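# Restore crashed deck: ware to assigned bays, lid on

## Task

After a crashed run, some labware is misplaced. Move every plate and block into a bay the DECK TABLE assigns to its type: sealed 96-well deep-well block to bay 11; sealed 96-well plates to bays 12, 31, 41; sealed 384-well plate to bay 23; lidded 96-well culture plate to bay 43; all other bays stay empty. Each piece must rest flat, seated within its bay's corner posts, with its cut corner at the back left. The culture plate's lid must be fully seated on the plate body. Nothing may depend on the robot to stay in place at the end: release everything and move the arms clear. Nothing may be put or knocked off the table.

## Robot and tools

ROBOT AND FRAME
Two arms, left_arm and right_arm, each ending in a two-finger gripper. All poses use one scene frame: origin on the table top midway between the arms, +x out over the table, +z up, left_arm on the +y side. The arm names are not image sides. Positions are in metres, orientations are quaternions written w first (qw, qx, qy, qz). The fingers point along the gripper's +z axis and close along its y axis. end_effector_position is the point between the pads when closed; fingertips extend about 33 mm past it when closed and 9 mm when fully open, and closing pushes the tips roughly 24 mm further from the arm, so leave that margin above a surface. Printed hand positions may be off, more so at long reach.

DECK
Bay number = row then column (bay 23: row 2, column 3). Seen from the arms, row 1 is nearest (front), row 4 farthest (back); column 1 is on the left, column 4 on the right. Column 4 bays sit higher. Every piece begins with its cut corner toward the back left. The culture plate's lid slips over its body. Only the cameras reveal where ware actually is.

THE 20-NUMBER ROW
Every arm command is one flat list of 20 numbers covering both arms, even if only one moves: left_arm x, y, z, qw, qx, qy, qz, then left_gripper position, force_limit, speed; then the same ten for right_arm and right_gripper. The first seven of each half are an absolute target pose for that gripper in the scene frame, not an offset. The call is refused if a target lies over 0.6 m from the arm's last reported position along any gripper axis. Each control step the commanded pose is clipped to within 70 mm and 16 degrees of the measured pose; position wins over orientation if both cannot be met. To hold an arm still, resend its exact last pose and its gripper numbers each call; a 0 in the gripper slots is a real command. To keep orientation, reuse the same target quaternion rather than the drifted reported one.

Gripper numbers, each in [-1, 1]: position +1 = fully open (140 mm), about -0.8 = pads touching, -1 = close until blocked. force_limit: about 14 N at -1, 60 N at 0, 107 N at +1 (for parts up to 40 mm wide). speed: pad gap changes about 30 mm/s at -1, 140 at 0, 250 at +1. After closing, check object_status = 2 (stopped on something while closing). Other codes: 0 moving, 1 blocked while opening, 3 reached target or pads met (a thin item may still be held). To squeeze harder while gripping, raise force_limit and toggle position between -1 and -0.98. position_measured is in counts: 3 open, 230 pads met, not linear.

TOOLS
execute_actions: {"actions": [...], "pictures": bool}. Empty list returns the state only. One action {"rows": [[20 numbers], ...], "steps": n}: up to 15 rows and 15 steps, each step 1/30 s, last row repeated; steps default 15. One wait {"steps": n} up to 300, counted from the previous result, so reply time is included. Pictures come by default.
move: {"target": [20 numbers], "speed": m/s from 0.002 to 0.5, default 0.25; turning up to twice that in rad/s}. Grippers travel straight lines to their target poses, all finishing together, lasting 0.5 to 10 s (cut off at 10 s). Finger numbers are applied at the start. There is no obstacle avoidance, including between arms; grippers lag, wander and may overshoot speed near full stretch. Result adds a move: line with the ending (done, off_target, moving, held, fault), limits applied (paced = pose clipped; held = a check blocked steps, after which motion can jump fast), and each gripper's distance from its target.
wait: {"seconds": 0 to 10}; robot just continues its last command.
zoom_image: {"camera": one of cam_head_left, cam_head_right, cam_left_wrist, cam_right_wrist, "region": [x0, y0, x1, y1]} in pixels from the top-left, at most 504 x 504. Head images are 896x504, wrist images 504x504 (fisheye).
finished_scene: {"scene": current scene number}; ends and grades the scene, irreversible.

RESULTS
The state line lists each arm's position, quaternion and velocities. HELD marks steps where the clearance check withheld your row; a pose unreachable line names the arm affected. A Hand target line shows where the controller is currently driving each gripper. After an action the arm only continues to its last clipped pose, so check and command the rest. Joint torque readings have per-arm offsets and noise.

HAZARDS
Arms are stiff: aiming even slightly below a firm contact can trigger a fault; faster touches hit harder. Torque fault when a joint reaches its load limit (N m: waist 312, shoulder 312, elbow 147, forearm roll 41.4, wrist pitch 41.4, wrist roll 41.4, held weight included) or force fault at 144 N external force: the arm halts 10 s, yields, and drops the rest of the call. Long holding heats motors; a MOTOR HOT warning precedes a braking stop. Never let the arms collide or push each other. Held parts may be tugged and loose ones nudged occasionally. Avoid drops, slips, slams and anything leaving the table. Finish with everything released and arms moved away.

Each tool is called after "Emit:" in YAML: its name, and indented under it one key for each argument.

## Session

Emit:
execute_actions:
  actions: []

Scene clock: 0.00 s of 12600.00 s.
left_arm: end_effector_position=(+0.7043, +0.6181, +0.3231) position_measured=3 object_status=3 end_effector_quat_wxyz=(-0.001, +1.000, -0.023, +0.001) end_effector_velocity=(-0.000, -0.001, +0.001) end_effector_angular_velocity=(+0.000, +0.000, -0.001) | right_arm: end_effector_position=(+0.5972, -0.4803, +0.3210) position_measured=3 object_status=3 end_effector_quat_wxyz=(+0.001, +0.997, +0.072, -0.000) end_effector_velocity=(+0.000, +0.000, +0.000) end_effector_angular_velocity=(+0.001, -0.000, -0.000)
Joint positions: left_arm=[-0.054  0.162  1.604  0.002  1.372  1.518] | right_arm=[-0.052  0.165  1.605 -0.001  1.372  1.519]
Joint velocities: left_arm=[-0.001 -0.001 -0.001  0.     0.001  0.   ] | right_arm=[-0.    -0.    -0.     0.001  0.    -0.   ]
Joint torques (N m, as the joint torque sensors report them, + toward a larger angle): no reading
Hand target (left_arm): +0.704, +0.618, +0.323; -0.001, +1.000, -0.023, +0.001
Hand target (right_arm): +0.597, -0.480, +0.321; +0.001, +0.997, +0.072, -0.000

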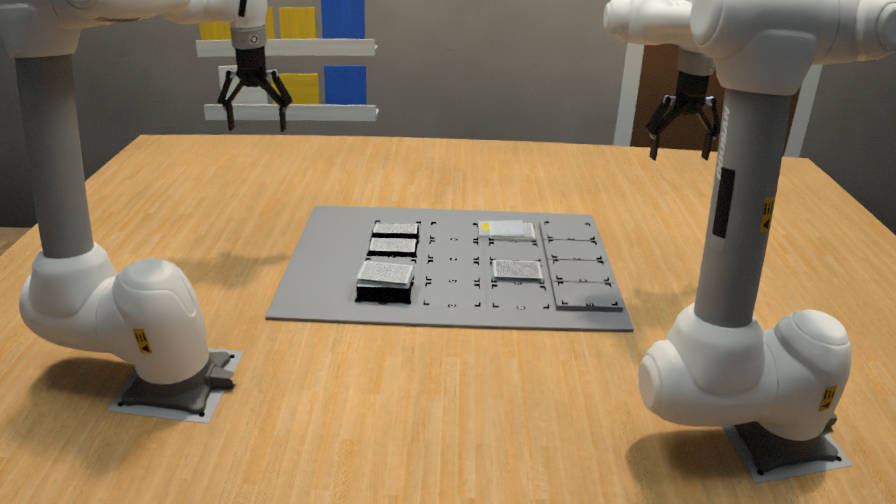

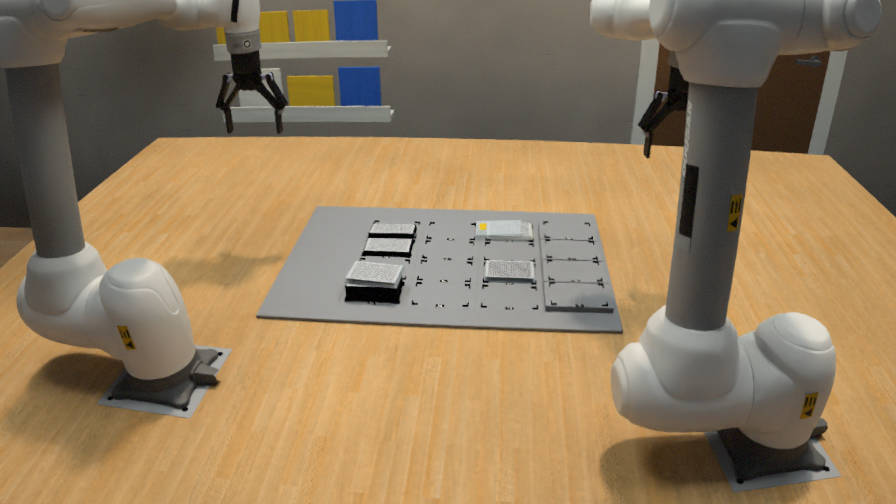

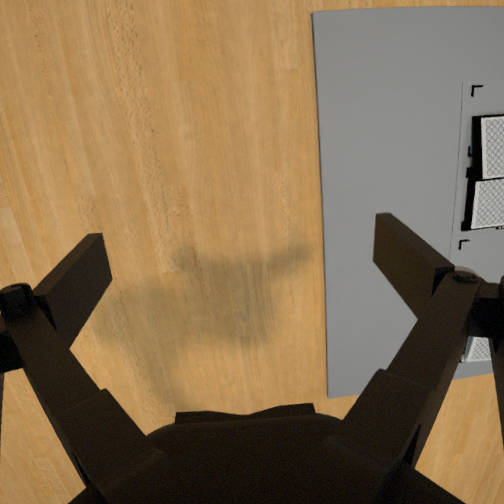

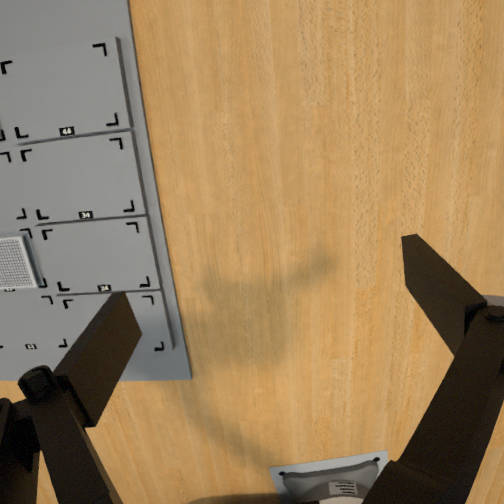

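Emit:
zoom_image:
  camera: "cam_head_left"
  region: [330,200,630,330]

Emit:
move:
  target: [0.62,0.27,0.33,0,1,0,0,1,0,0,0.7,-0.15,0.33,0,1,0,0,1,0,0]

Region (330, 200, 630, 330) of cam_head_left's 896x504 image, scaled by 1.680, with more detail than that image has; it fills the top 218 rows of this view, and the rest is white.

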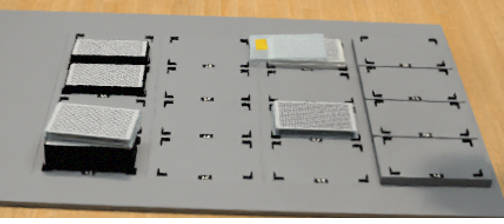

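Scene clock: 4.90 s of 12600.00 s.
left_arm: end_effector_position=(+0.6200, +0.2698, +0.3300) position_measured=3 object_status=3 end_effector_quat_wxyz=(+0.001, +1.000, +0.000, +0.000) end_effector_velocity=(+0.000, -0.001, -0.000) end_effector_angular_velocity=(+0.001, -0.000, +0.000) | right_arm: end_effector_position=(+0.6996, -0.1497, +0.3298) position_measured=3 object_status=3 end_effector_quat_wxyz=(-0.000, +1.000, -0.000, +0.000) end_effector_velocity=(+0.000, +0.000, +0.001) end_effector_angular_velocity=(-0.002, -0.001, -0.000)
Joint positions: left_arm=[-0.593  0.208  1.536 -0.001  1.396  0.932] | right_arm=[ 0.333  0.504  1.125 -0.     1.511  2.048]
Joint velocities: left_arm=[-0.001  0.001 -0.001  0.001  0.001 -0.002] | right_arm=[ 0.001  0.    -0.002 -0.002  0.001  0.001]
Joint torques (N m, as the joint torque sensors report them, + toward a larger angle): left_arm=[ -2.55 -65.17 -37.08   4.6    0.21  -0.57] | right_arm=[ -1.09 -86.44 -41.57   4.21   0.11  -0.35]
Hand target (left_arm): +0.620, +0.270, +0.330; +0.001, +1.000, +0.000, +0.000
Hand target (right_arm): +0.700, -0.150, +0.330; -0.000, +1.000, -0.000, +0.000
Off the commanded pose (left_arm): 0.000 m, 0 deg.
Off the commanded pose (right_arm): 0.001 m, 0 deg.
move: done

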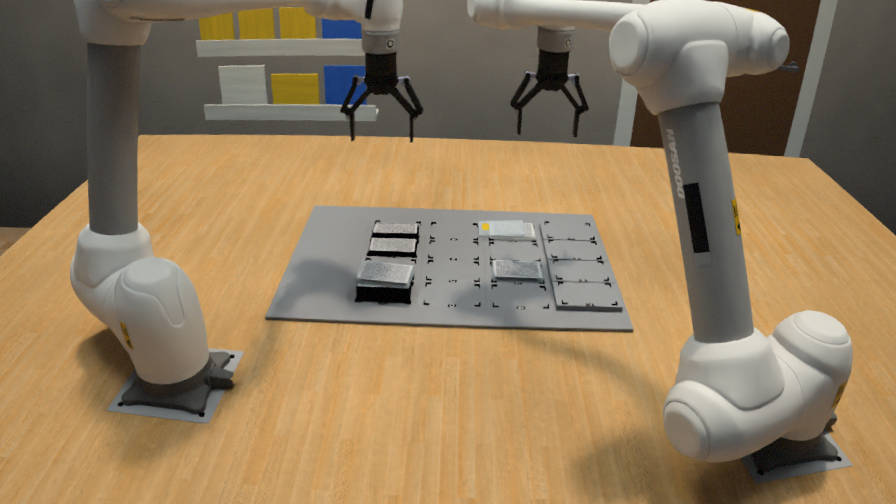

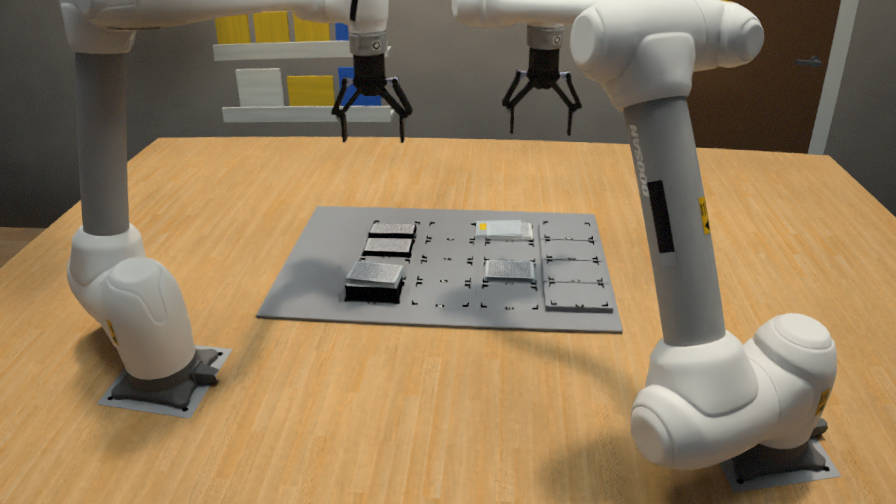

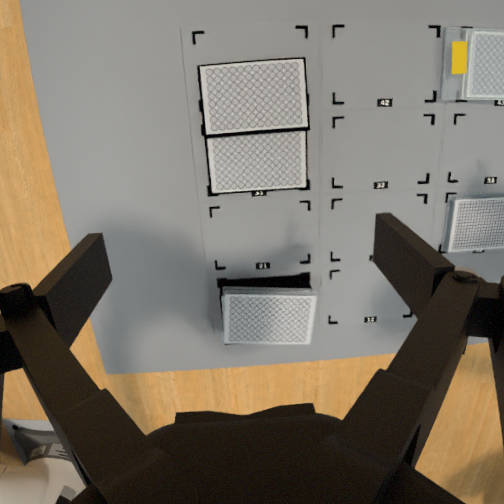

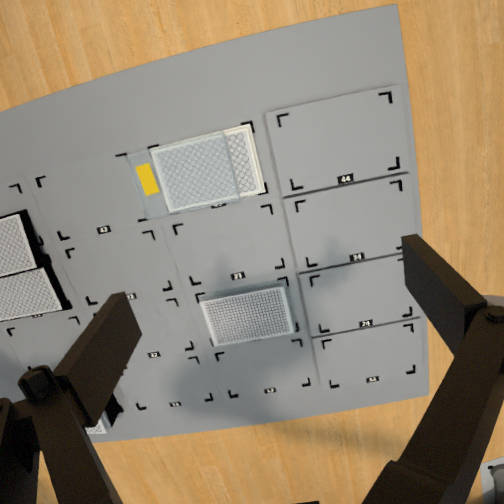

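Emit:
move:
  target: [0.36,0.245,0.13,0,1,0,0,1,0,0,0.69,-0.06,0.12,0,1,0,0,1,0,0]

Scene clock: 15.83 s of 12600.00 s.
left_arm: end_effector_position=(+0.3602, +0.2446, +0.1298) position_measured=3 object_status=3 end_effector_quat_wxyz=(+0.001, +1.000, -0.000, -0.000) end_effector_velocity=(-0.000, +0.000, -0.000) end_effector_angular_velocity=(+0.001, -0.001, -0.001) | right_arm: end_effector_position=(+0.6896, -0.0601, +0.1200) position_measured=3 object_status=3 end_effector_quat_wxyz=(-0.000, +1.000, +0.000, +0.000) end_effector_velocity=(-0.001, +0.001, -0.002) end_effector_angular_velocity=(-0.001, +0.002, +0.001)
Joint positions: left_arm=[-0.944  0.062  2.094 -0.001  0.984  0.583] | right_arm=[0.427 0.646 1.281 0.    1.214 2.142]
Joint velocities: left_arm=[-0.001  0.     0.001  0.001 -0.001 -0.001] | right_arm=[ 0.001  0.001  0.001  0.    -0.001  0.   ]
Joint torques (N m, as the joint torque sensors report them, + toward a larger angle): left_arm=[ -0.54 -46.22 -31.07   3.97   0.25  -0.17] | right_arm=[  4.29 -96.79 -41.64   4.26  -0.22  -0.43]
Hand target (left_arm): +0.360, +0.245, +0.130; +0.001, +1.000, -0.000, -0.000
Hand target (right_arm): +0.690, -0.060, +0.120; -0.000, +1.000, +0.000, +0.000
Off the commanded pose (left_arm): 0.000 m, 0 deg.
Off the commanded pose (right_arm): 0.000 m, 0 deg.
After step 90, 6.13 s passed at rest.
move: done

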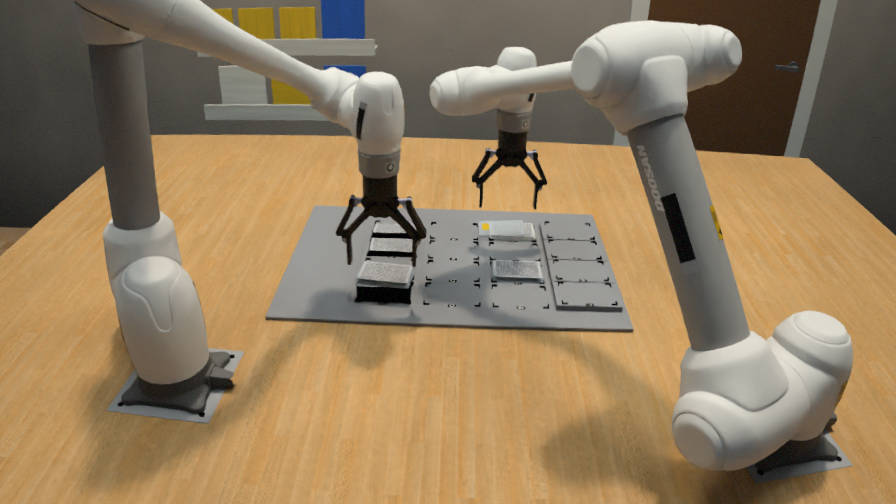

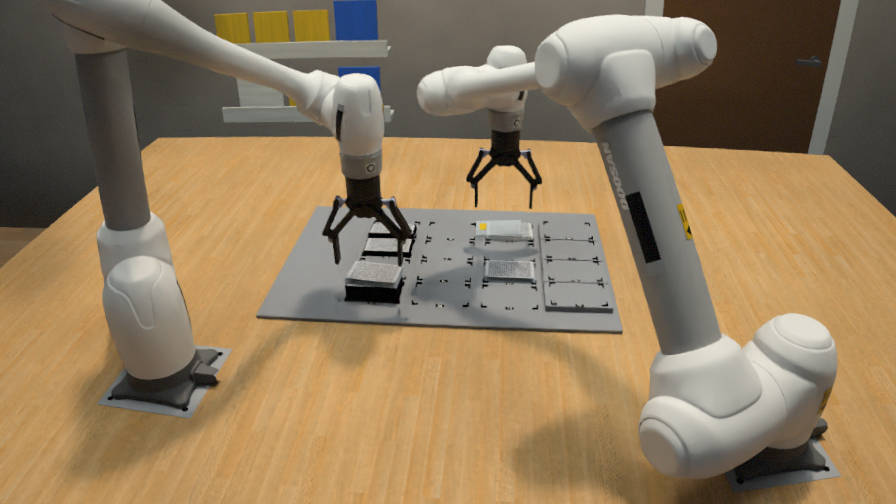

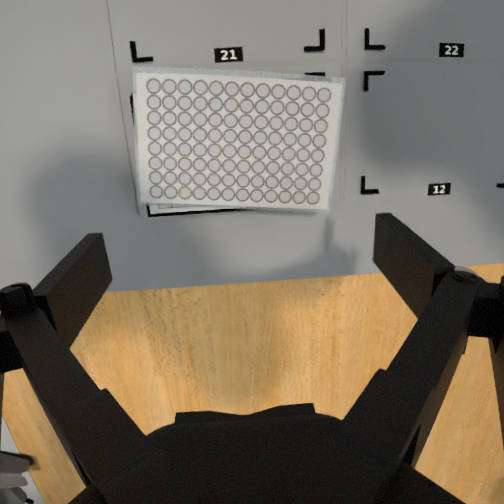

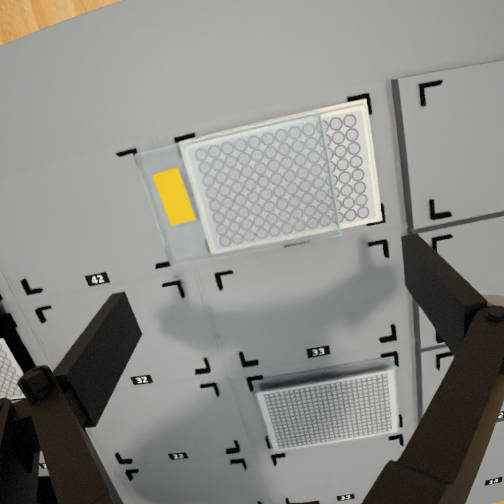

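Emit:
move:
  target: [0.40,0.243,0.095,0,0.9985,-0.055,0,1,0,0,0.72,-0.05,0.065,0,1,0,0,1,0,0]
  speed: 0.12

Scene clock: 25.47 s of 12600.00 s.
left_arm: end_effector_position=(+0.4000, +0.2430, +0.0951) position_measured=3 object_status=3 end_effector_quat_wxyz=(-0.000, +0.998, -0.055, +0.000) end_effector_velocity=(+0.000, -0.000, -0.001) end_effector_angular_velocity=(-0.001, +0.001, -0.001) | right_arm: end_effector_position=(+0.7199, -0.0500, +0.0651) position_measured=3 object_status=3 end_effector_quat_wxyz=(-0.000, +1.000, +0.000, +0.000) end_effector_velocity=(+0.000, +0.000, -0.001) end_effector_angular_velocity=(+0.000, +0.001, -0.001)
Joint positions: left_arm=[-0.883  0.14   2.082  0.     0.92   0.752] | right_arm=[ 0.419  0.729  1.241 -0.     1.171  2.134]
Joint velocities: left_arm=[ 0.001  0.002 -0.    -0.002 -0.002  0.004] | right_arm=[-0.     0.002 -0.001  0.001 -0.    -0.   ]
Joint torques (N m, as the joint torque sensors report them, + toward a larger angle): left_arm=[ -4.41 -51.17 -30.     3.65   0.07  -0.1 ] | right_arm=[   0.55 -109.62  -38.5     3.76   -0.36    0.09]
Hand target (left_arm): +0.400, +0.243, +0.095; -0.000, +0.998, -0.055, +0.000
Hand target (right_arm): +0.720, -0.050, +0.065; -0.000, +1.000, +0.000, -0.000
Off the commanded pose (left_arm): 0.000 m, 0 deg.
Off the commanded pose (right_arm): 0.000 m, 0 deg.
After step 90, 5.73 s passed at rest.
move: done

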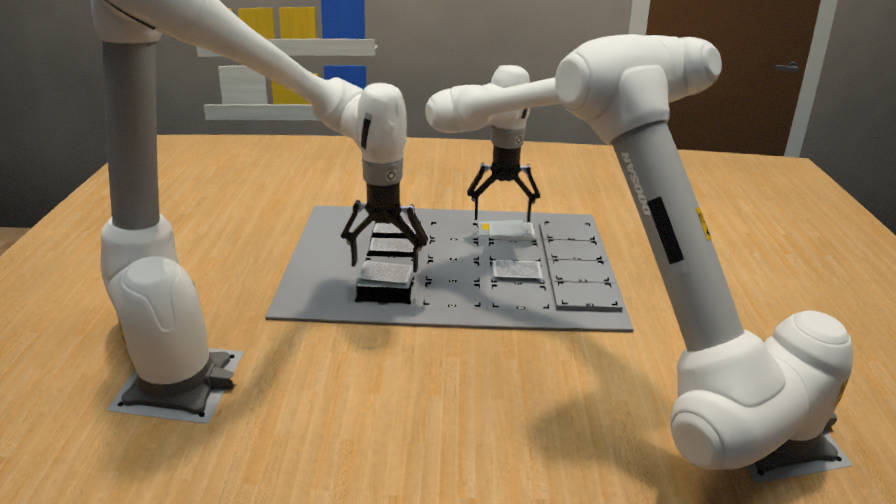

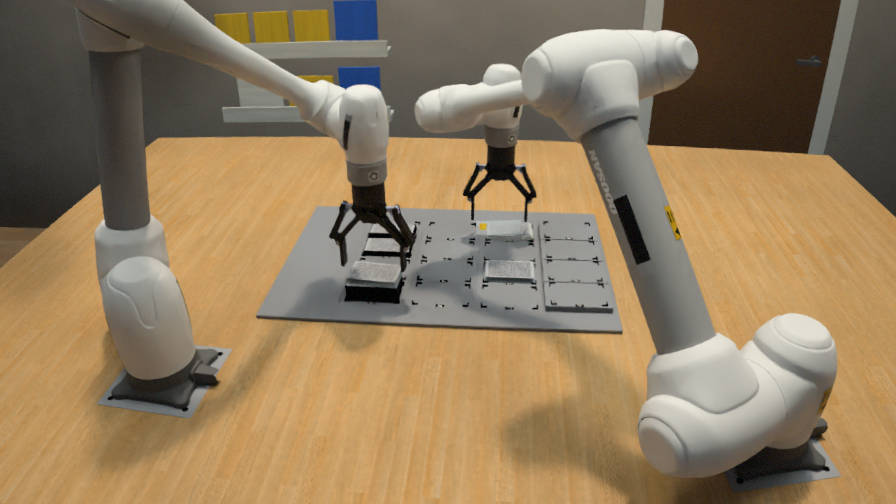

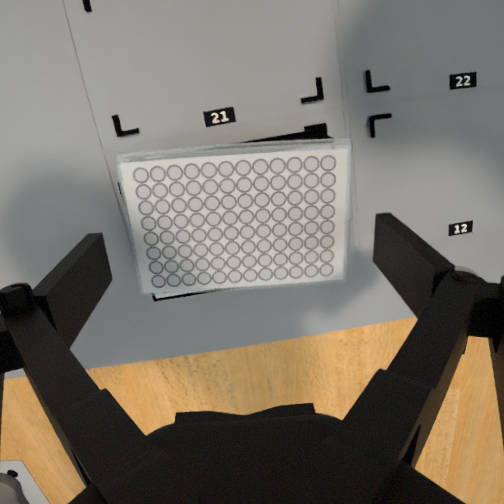

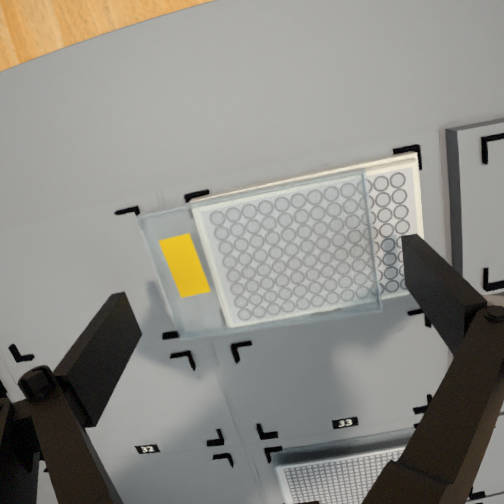

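Emit:
move:
  target: [0.403,0.243,0.08,0,0.9985,-0.055,0,1,0,0,0.724,-0.048,0.052,0,1,0,0,1,0,0]
  speed: 0.04

Emit:
zoom_image:
  camera: "cam_head_left"
  region: [330,190,570,320]

Scene clock: 35.37 s of 12600.00 s.
left_arm: end_effector_position=(+0.4030, +0.2430, +0.0801) position_measured=3 object_status=3 end_effector_quat_wxyz=(+0.000, +0.998, -0.055, -0.000) end_effector_velocity=(-0.001, -0.000, -0.001) end_effector_angular_velocity=(+0.001, +0.001, -0.001) | right_arm: end_effector_position=(+0.7240, -0.0480, +0.0521) position_measured=3 object_status=3 end_effector_quat_wxyz=(-0.000, +1.000, +0.000, -0.000) end_effector_velocity=(-0.001, +0.001, -0.000) end_effector_angular_velocity=(-0.000, -0.001, +0.002)
Joint positions: left_arm=[-0.879  0.16   2.092 -0.     0.89   0.756] | right_arm=[0.418 0.745 1.238 0.    1.159 2.133]
Joint velocities: left_arm=[-0.001  0.002  0.001  0.    -0.002 -0.   ] | right_arm=[ 0.002  0.     0.    -0.    -0.001  0.   ]
Joint torques (N m, as the joint torque sensors report them, + toward a larger angle): left_arm=[ -0.98 -51.41 -29.77   3.62   0.32  -0.05] | right_arm=[   2.7  -104.35  -40.56    4.83    0.03   -0.35]
Hand target (left_arm): +0.403, +0.243, +0.080; +0.000, +0.998, -0.055, -0.000
Hand target (right_arm): +0.724, -0.048, +0.052; -0.000, +1.000, +0.000, -0.000
Off the commanded pose (left_arm): 0.000 m, 0 deg.
Off the commanded pose (right_arm): 0.000 m, 0 deg.
After step 90, 6.17 s passed at rest.
move: done

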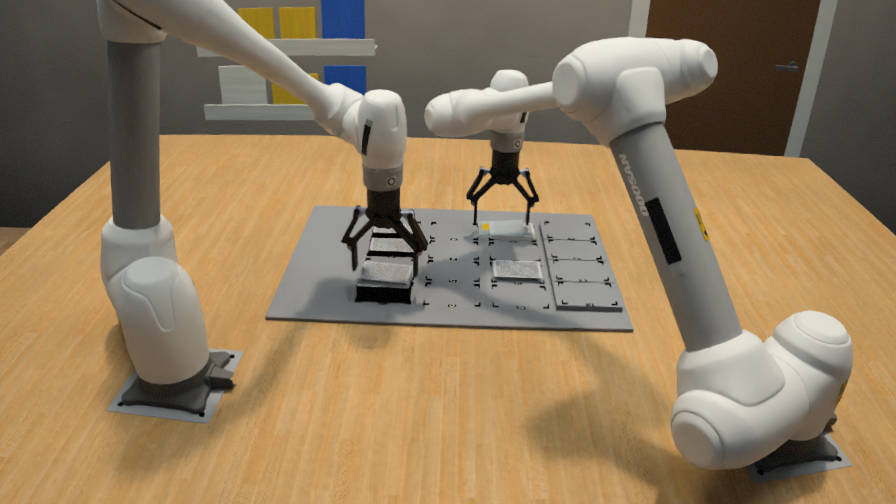

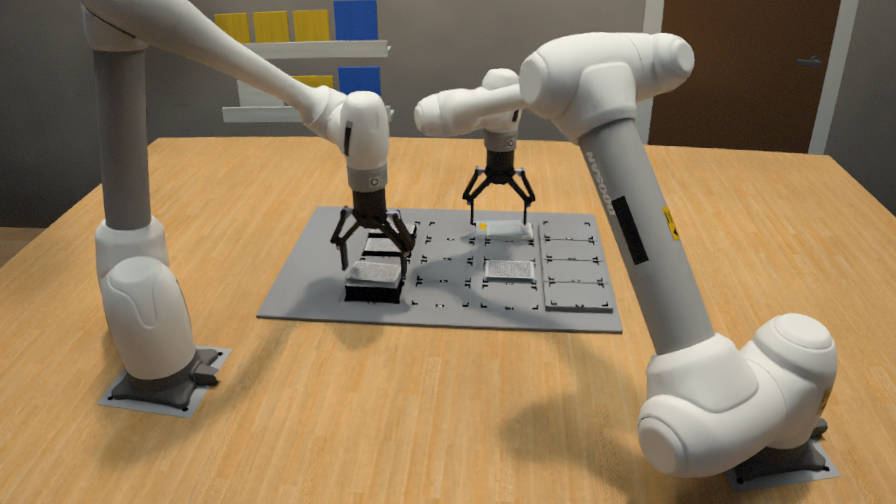

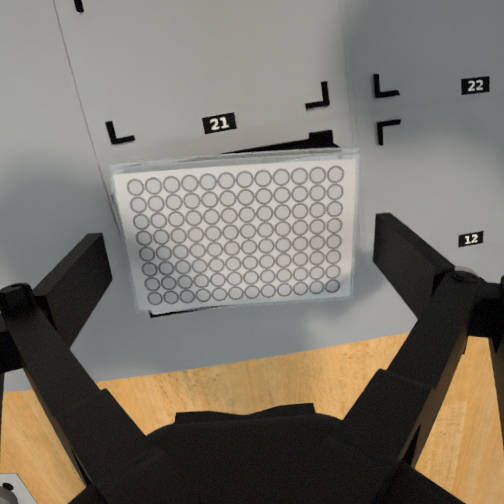

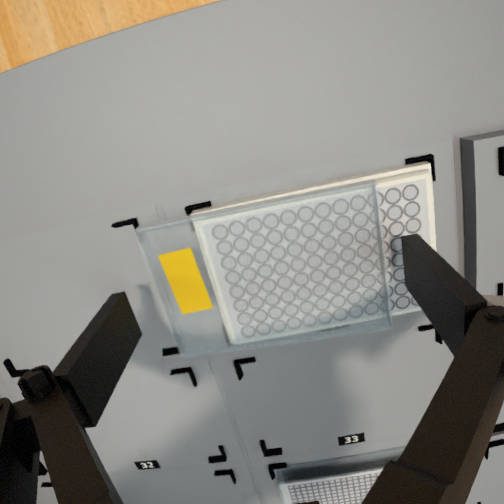

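Region (330, 190, 570, 320) of cam_head_left's 896x504 image, scaled by 2.100, with more detail than that image has; it fills the top 273 rows of this view, and the rest is white.

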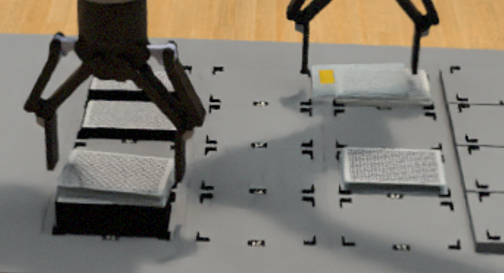

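Emit:
move:
  target: [0.403,0.243,0.069,0,0.9985,-0.055,0,1,0,0,0.724,-0.050,0.039,0,1,0,0,1,0,0]
  speed: 0.03

Emit:
move:
  target: [0.403,0.243,0.069,0,0.9985,-0.055,0,-1,-0.4,-0.8,0.724,-0.050,0.039,0,1,0,0,0.6,-0.6,-0.8]

Emit:
zoom_image:
  camera: "cam_head_left"
  region: [330,190,570,320]

Scene clock: 43.83 s of 12600.00 s.
left_arm: end_effector_position=(+0.4030, +0.2430, +0.0691) position_measured=3 object_status=3 end_effector_quat_wxyz=(+0.000, +0.998, -0.055, -0.000) end_effector_velocity=(+0.000, +0.000, -0.001) end_effector_angular_velocity=(-0.001, -0.000, +0.001) | right_arm: end_effector_position=(+0.7240, -0.0500, +0.0391) position_measured=3 object_status=3 end_effector_quat_wxyz=(-0.000, +1.000, +0.000, +0.000) end_effector_velocity=(-0.001, +0.001, -0.001) end_effector_angular_velocity=(-0.000, +0.000, +0.002)
Joint positions: left_arm=[-0.879  0.173  2.102 -0.     0.867  0.756] | right_arm=[ 0.416  0.752  1.25  -0.     1.14   2.131]
Joint velocities: left_arm=[ 0.001  0.001  0.001 -0.    -0.003  0.   ] | right_arm=[ 0.001  0.     0.001 -0.    -0.001 -0.   ]
Joint torques (N m, as the joint torque sensors report them, + toward a larger angle): left_arm=[ -2.2  -54.16 -28.61   3.67   0.35  -0.32] | right_arm=[   2.49 -109.76  -38.78    3.97   -0.31   -0.68]
Hand target (left_arm): +0.403, +0.243, +0.069; +0.000, +0.998, -0.055, -0.000
Hand target (right_arm): +0.724, -0.050, +0.039; -0.000, +1.000, +0.000, -0.000
Off the commanded pose (left_arm): 0.000 m, 0 deg.
Off the commanded pose (right_arm): 0.000 m, 0 deg.
After step 90, 4.73 s passed at rest.
move: done

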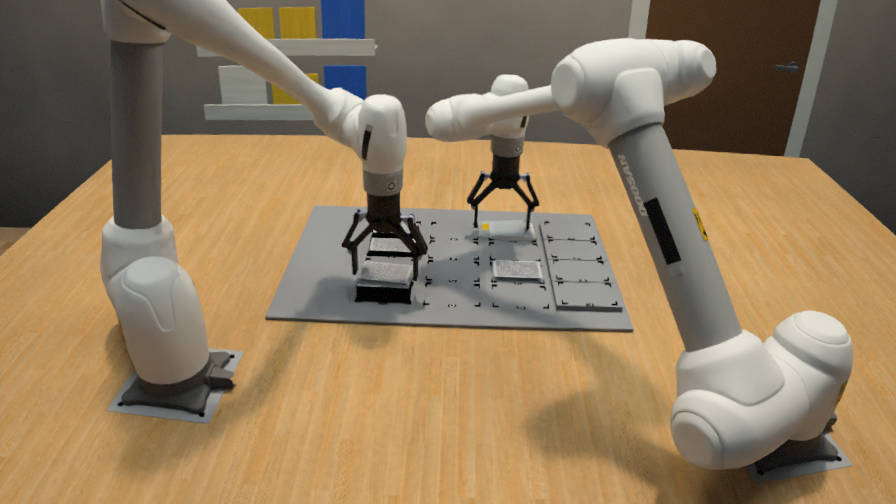

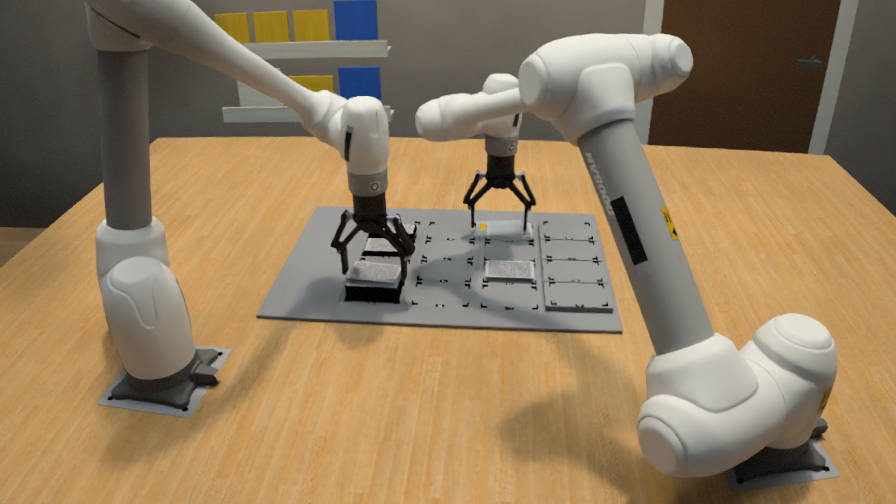

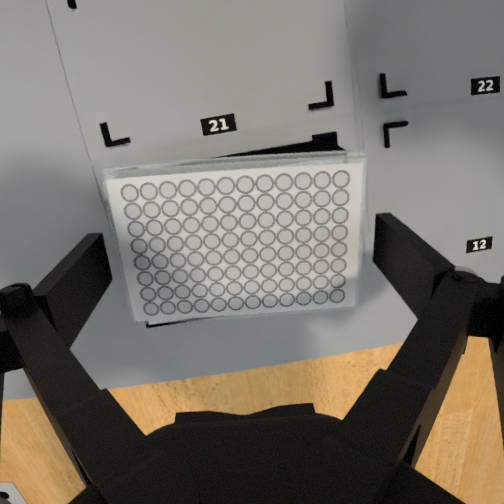

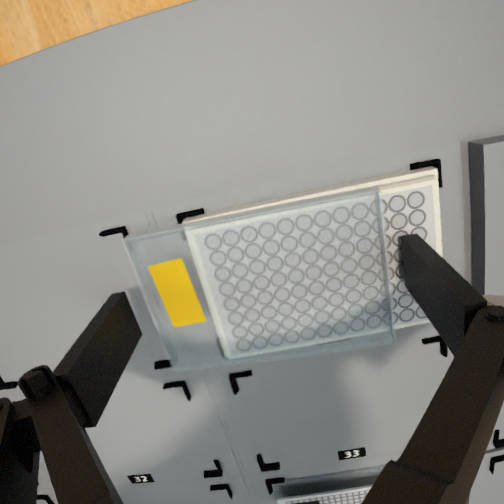

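Scene clock: 44.53 s of 12600.00 s.
left_arm: end_effector_position=(+0.4030, +0.2430, +0.0690) position_measured=32 object_status=2 end_effector_quat_wxyz=(+0.000, +0.998, -0.055, +0.000) end_effector_velocity=(-0.000, +0.000, +0.000) end_effector_angular_velocity=(+0.001, +0.001, +0.000) | right_arm: end_effector_position=(+0.7243, -0.0502, +0.0396) position_measured=45 object_status=0 end_effector_quat_wxyz=(+0.000, +1.000, -0.000, +0.000) end_effector_velocity=(-0.001, -0.000, -0.002) end_effector_angular_velocity=(+0.001, +0.004, -0.002)
Joint positions: left_arm=[-0.879  0.173  2.102 -0.     0.867  0.756] | right_arm=[ 0.416  0.752  1.25  -0.001  1.14   2.131]
Joint velocities: left_arm=[-0.    -0.    -0.    -0.     0.001 -0.   ] | right_arm=[-0.     0.001  0.002  0.003 -0.    -0.   ]
Joint torques (N m, as the joint torque sensors report them, + toward a larger angle): left_arm=[ -1.3  -44.84 -22.39   2.85  -0.92  -0.33] | right_arm=[ 24.8  -29.95  -9.78  17.   -11.43  -0.87]
Hand target (left_arm): +0.403, +0.243, +0.069; +0.000, +0.998, -0.055, -0.000
Hand target (right_arm): +0.724, -0.050, +0.039; +0.000, +1.000, -0.000, +0.000
Off the commanded pose (left_arm): 0.000 m, 0 deg.
Off the commanded pose (right_arm): 0.001 m, 0 deg.
move: done

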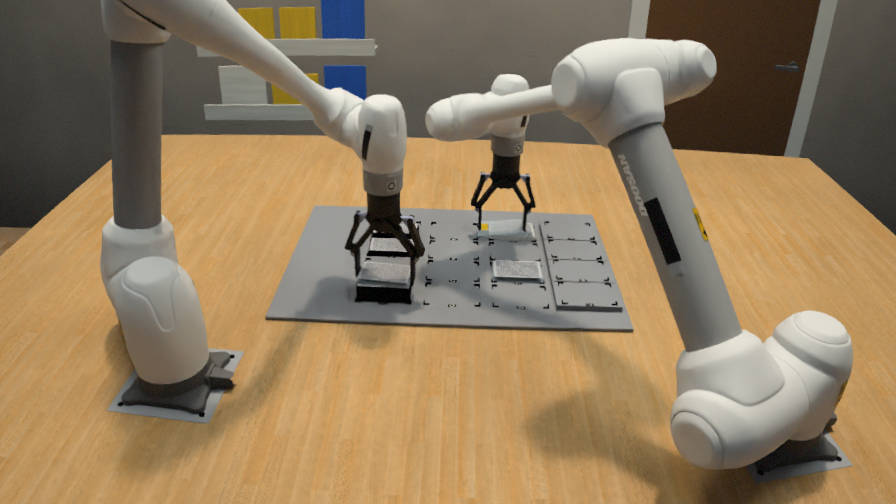

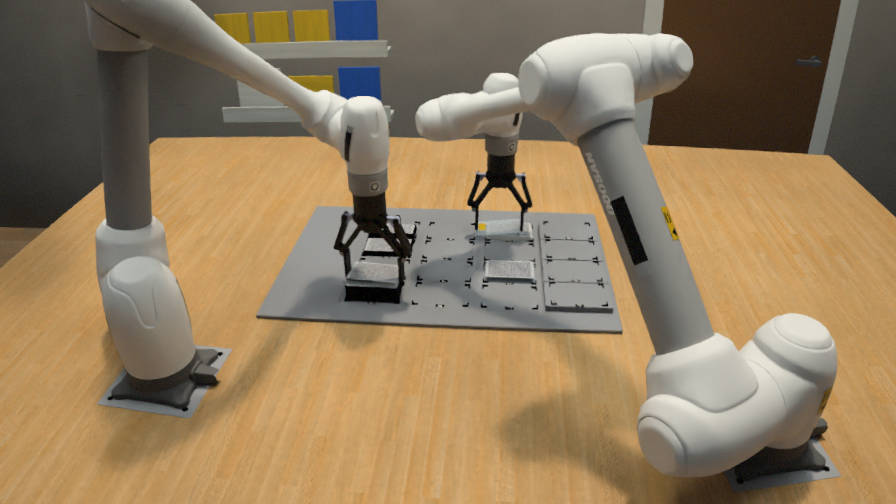

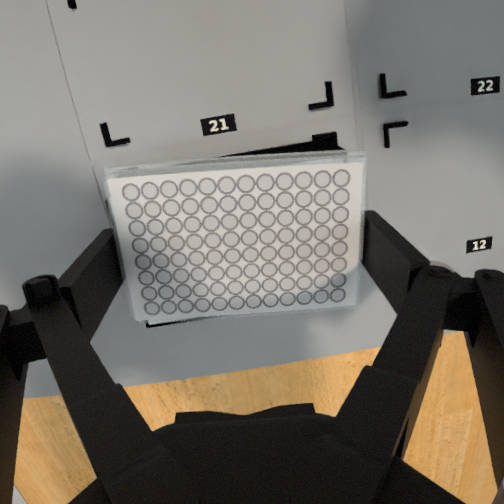

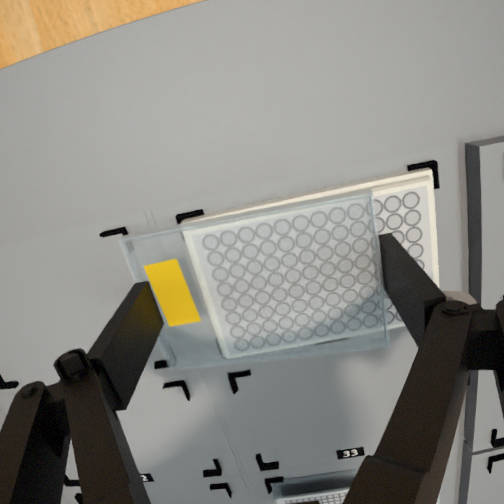

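Region (330, 190, 570, 320) of cam_head_left's 896x504 image, scaled by 2.100, with more detail than that image has; it fills the top 273 rows of this view, and the rest is white.

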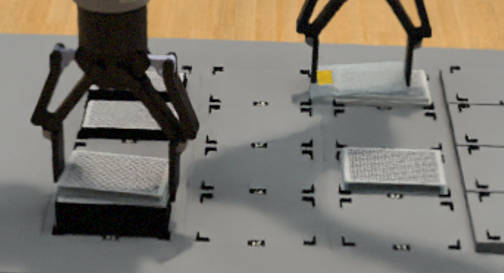

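Emit:
move:
  target: [0.403,0.243,0.085,0,0.9985,-0.055,0,-1,-0.4,-0.8,0.724,-0.049,0.044,0,1,0,0,1,-0.6,0]
  speed: 0.04

Emit:
move:
  target: [0.403,0.243,0.085,0,1,0,0,-1,-0.4,-0.8,0.726,-0.046,0.035,0.044,0.999,0,0,1,-0.6,0]
  speed: 0.05

Scene clock: 54.53 s of 12600.00 s.
left_arm: end_effector_position=(+0.4030, +0.2430, +0.0849) position_measured=33 object_status=2 end_effector_quat_wxyz=(-0.000, +0.998, -0.055, +0.000) end_effector_velocity=(-0.001, -0.000, +0.001) end_effector_angular_velocity=(+0.000, +0.001, +0.000) | right_arm: end_effector_position=(+0.7240, -0.0490, +0.0439) position_measured=3 object_status=3 end_effector_quat_wxyz=(+0.000, +1.000, -0.000, -0.000) end_effector_velocity=(-0.001, +0.000, +0.000) end_effector_angular_velocity=(+0.000, +0.000, +0.000)
Joint positions: left_arm=[-0.879  0.154  2.088  0.     0.899  0.756] | right_arm=[0.417 0.75  1.245 0.    1.147 2.132]
Joint velocities: left_arm=[-0.001 -0.001 -0.001 -0.001  0.003 -0.   ] | right_arm=[ 0.001 -0.001  0.     0.     0.     0.   ]
Joint torques (N m, as the joint torque sensors report them, + toward a larger angle): left_arm=[ -0.92 -54.33 -29.16   3.54   1.05  -0.29] | right_arm=[   0.28 -109.19  -37.76    3.9     0.12   -0.02]
Hand target (left_arm): +0.403, +0.243, +0.085; -0.000, +0.998, -0.055, +0.000
Hand target (right_arm): +0.724, -0.049, +0.044; +0.000, +1.000, -0.000, +0.000
Off the commanded pose (left_arm): 0.000 m, 0 deg.
Off the commanded pose (right_arm): 0.000 m, 0 deg.
After step 90, 6.27 s passed at rest.
move: done

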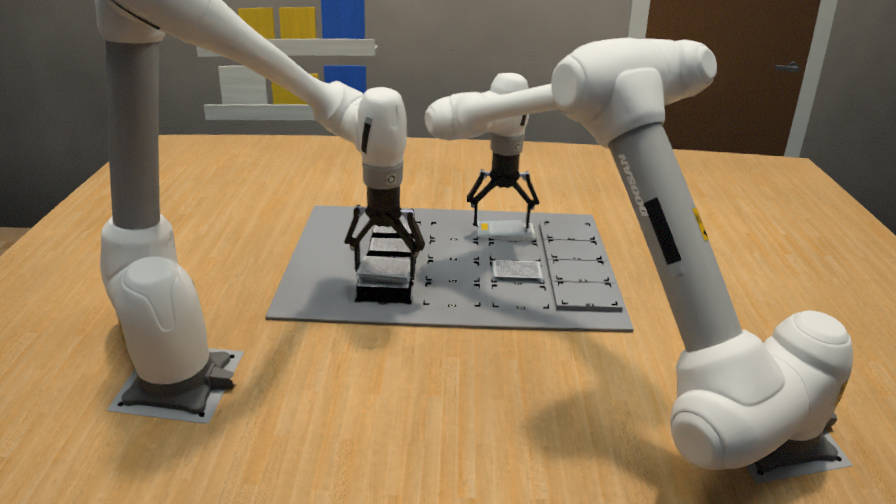

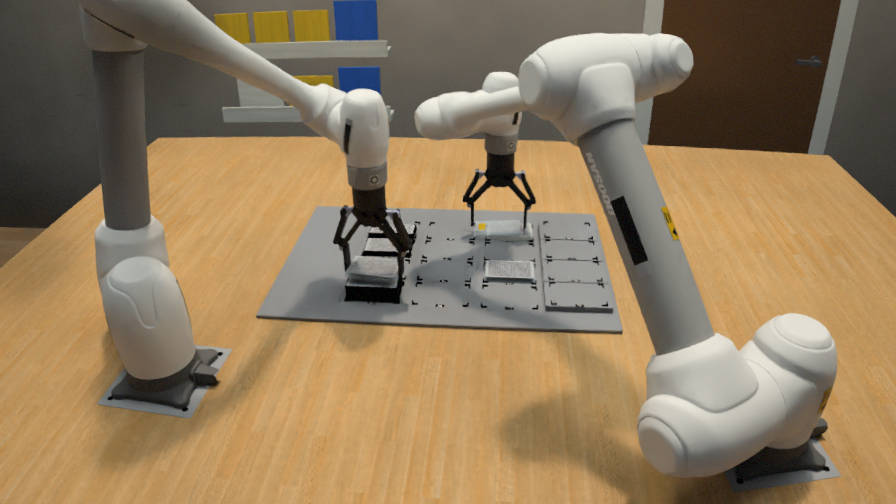

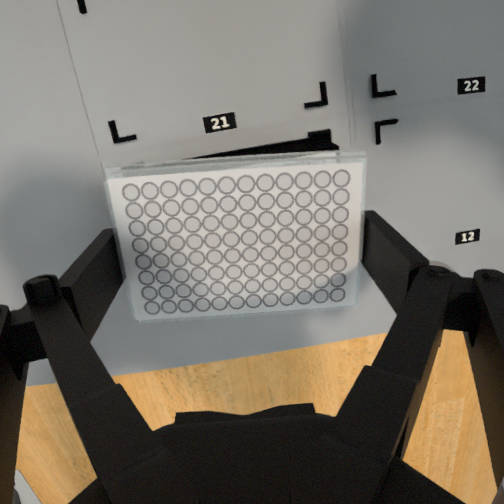

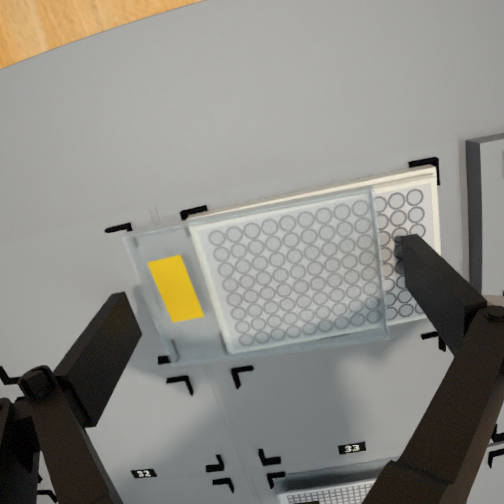

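Scene clock: 55.87 s of 12600.00 s.
left_arm: end_effector_position=(+0.4030, +0.2430, +0.0850) position_measured=33 object_status=2 end_effector_quat_wxyz=(+0.000, +1.000, -0.000, -0.000) end_effector_velocity=(+0.000, +0.000, +0.000) end_effector_angular_velocity=(+0.001, -0.000, +0.006) | right_arm: end_effector_position=(+0.7260, -0.0460, +0.0350) position_measured=3 object_status=3 end_effector_quat_wxyz=(+0.044, +0.999, +0.000, +0.000) end_effector_velocity=(+0.000, +0.001, +0.001) end_effector_angular_velocity=(-0.003, -0.001, -0.000)
Joint positions: left_arm=[-0.879  0.154  2.088 -0.     0.9    0.647] | right_arm=[ 0.445  0.788  1.194 -0.078  1.209  2.189]
Joint velocities: left_arm=[ 0.001 -0.    -0.001  0.001  0.001 -0.006] | right_arm=[ 0.001  0.001 -0.004 -0.003  0.004  0.003]
Joint torques (N m, as the joint torque sensors report them, + toward a larger angle): left_arm=[ -0.44 -53.5  -29.24   3.61   0.32  -0.13] | right_arm=[   3.78 -116.45  -39.15    3.88   -0.6    -0.82]
Hand target (left_arm): +0.403, +0.243, +0.085; +0.000, +1.000, -0.000, -0.000
Hand target (right_arm): +0.726, -0.046, +0.035; +0.044, +0.999, +0.000, +0.000
Off the commanded pose (left_arm): 0.000 m, 0 deg.
Off the commanded pose (right_arm): 0.000 m, 0 deg.
move: done

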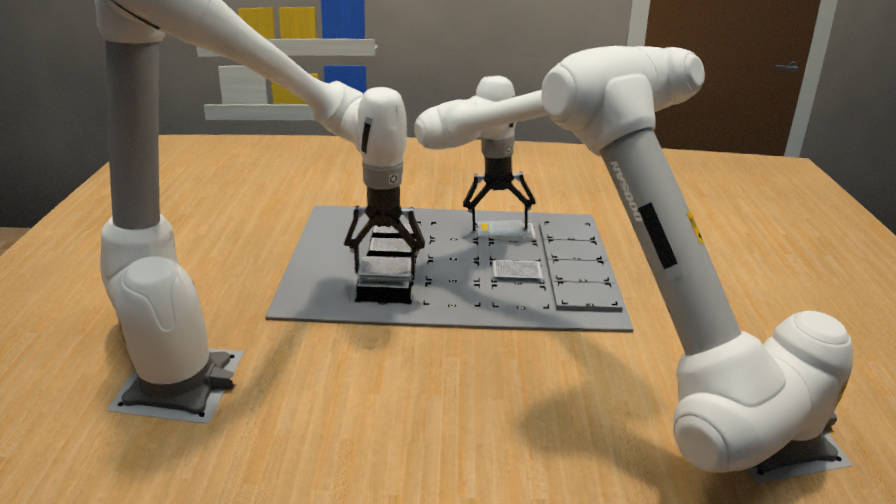

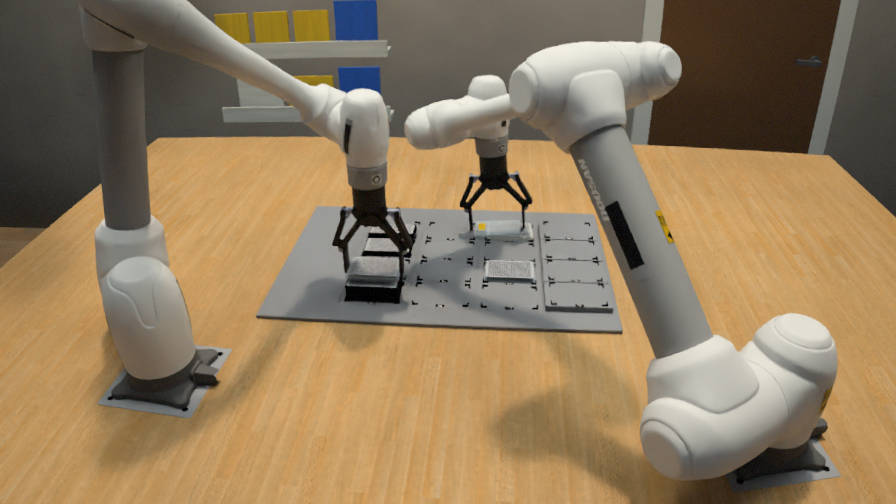

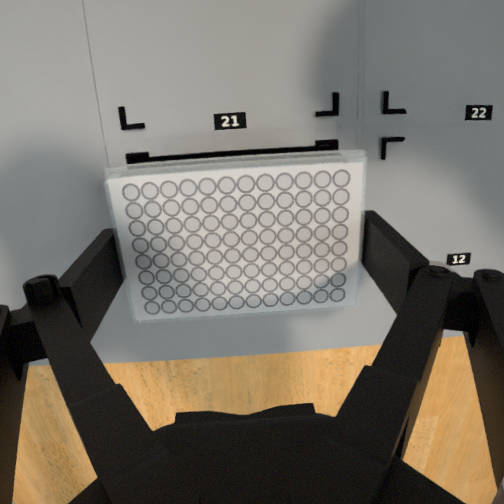

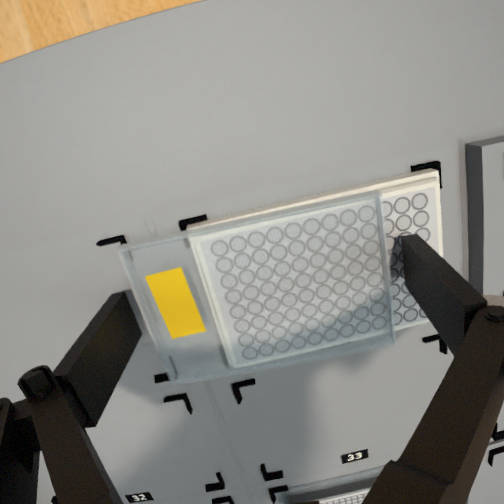

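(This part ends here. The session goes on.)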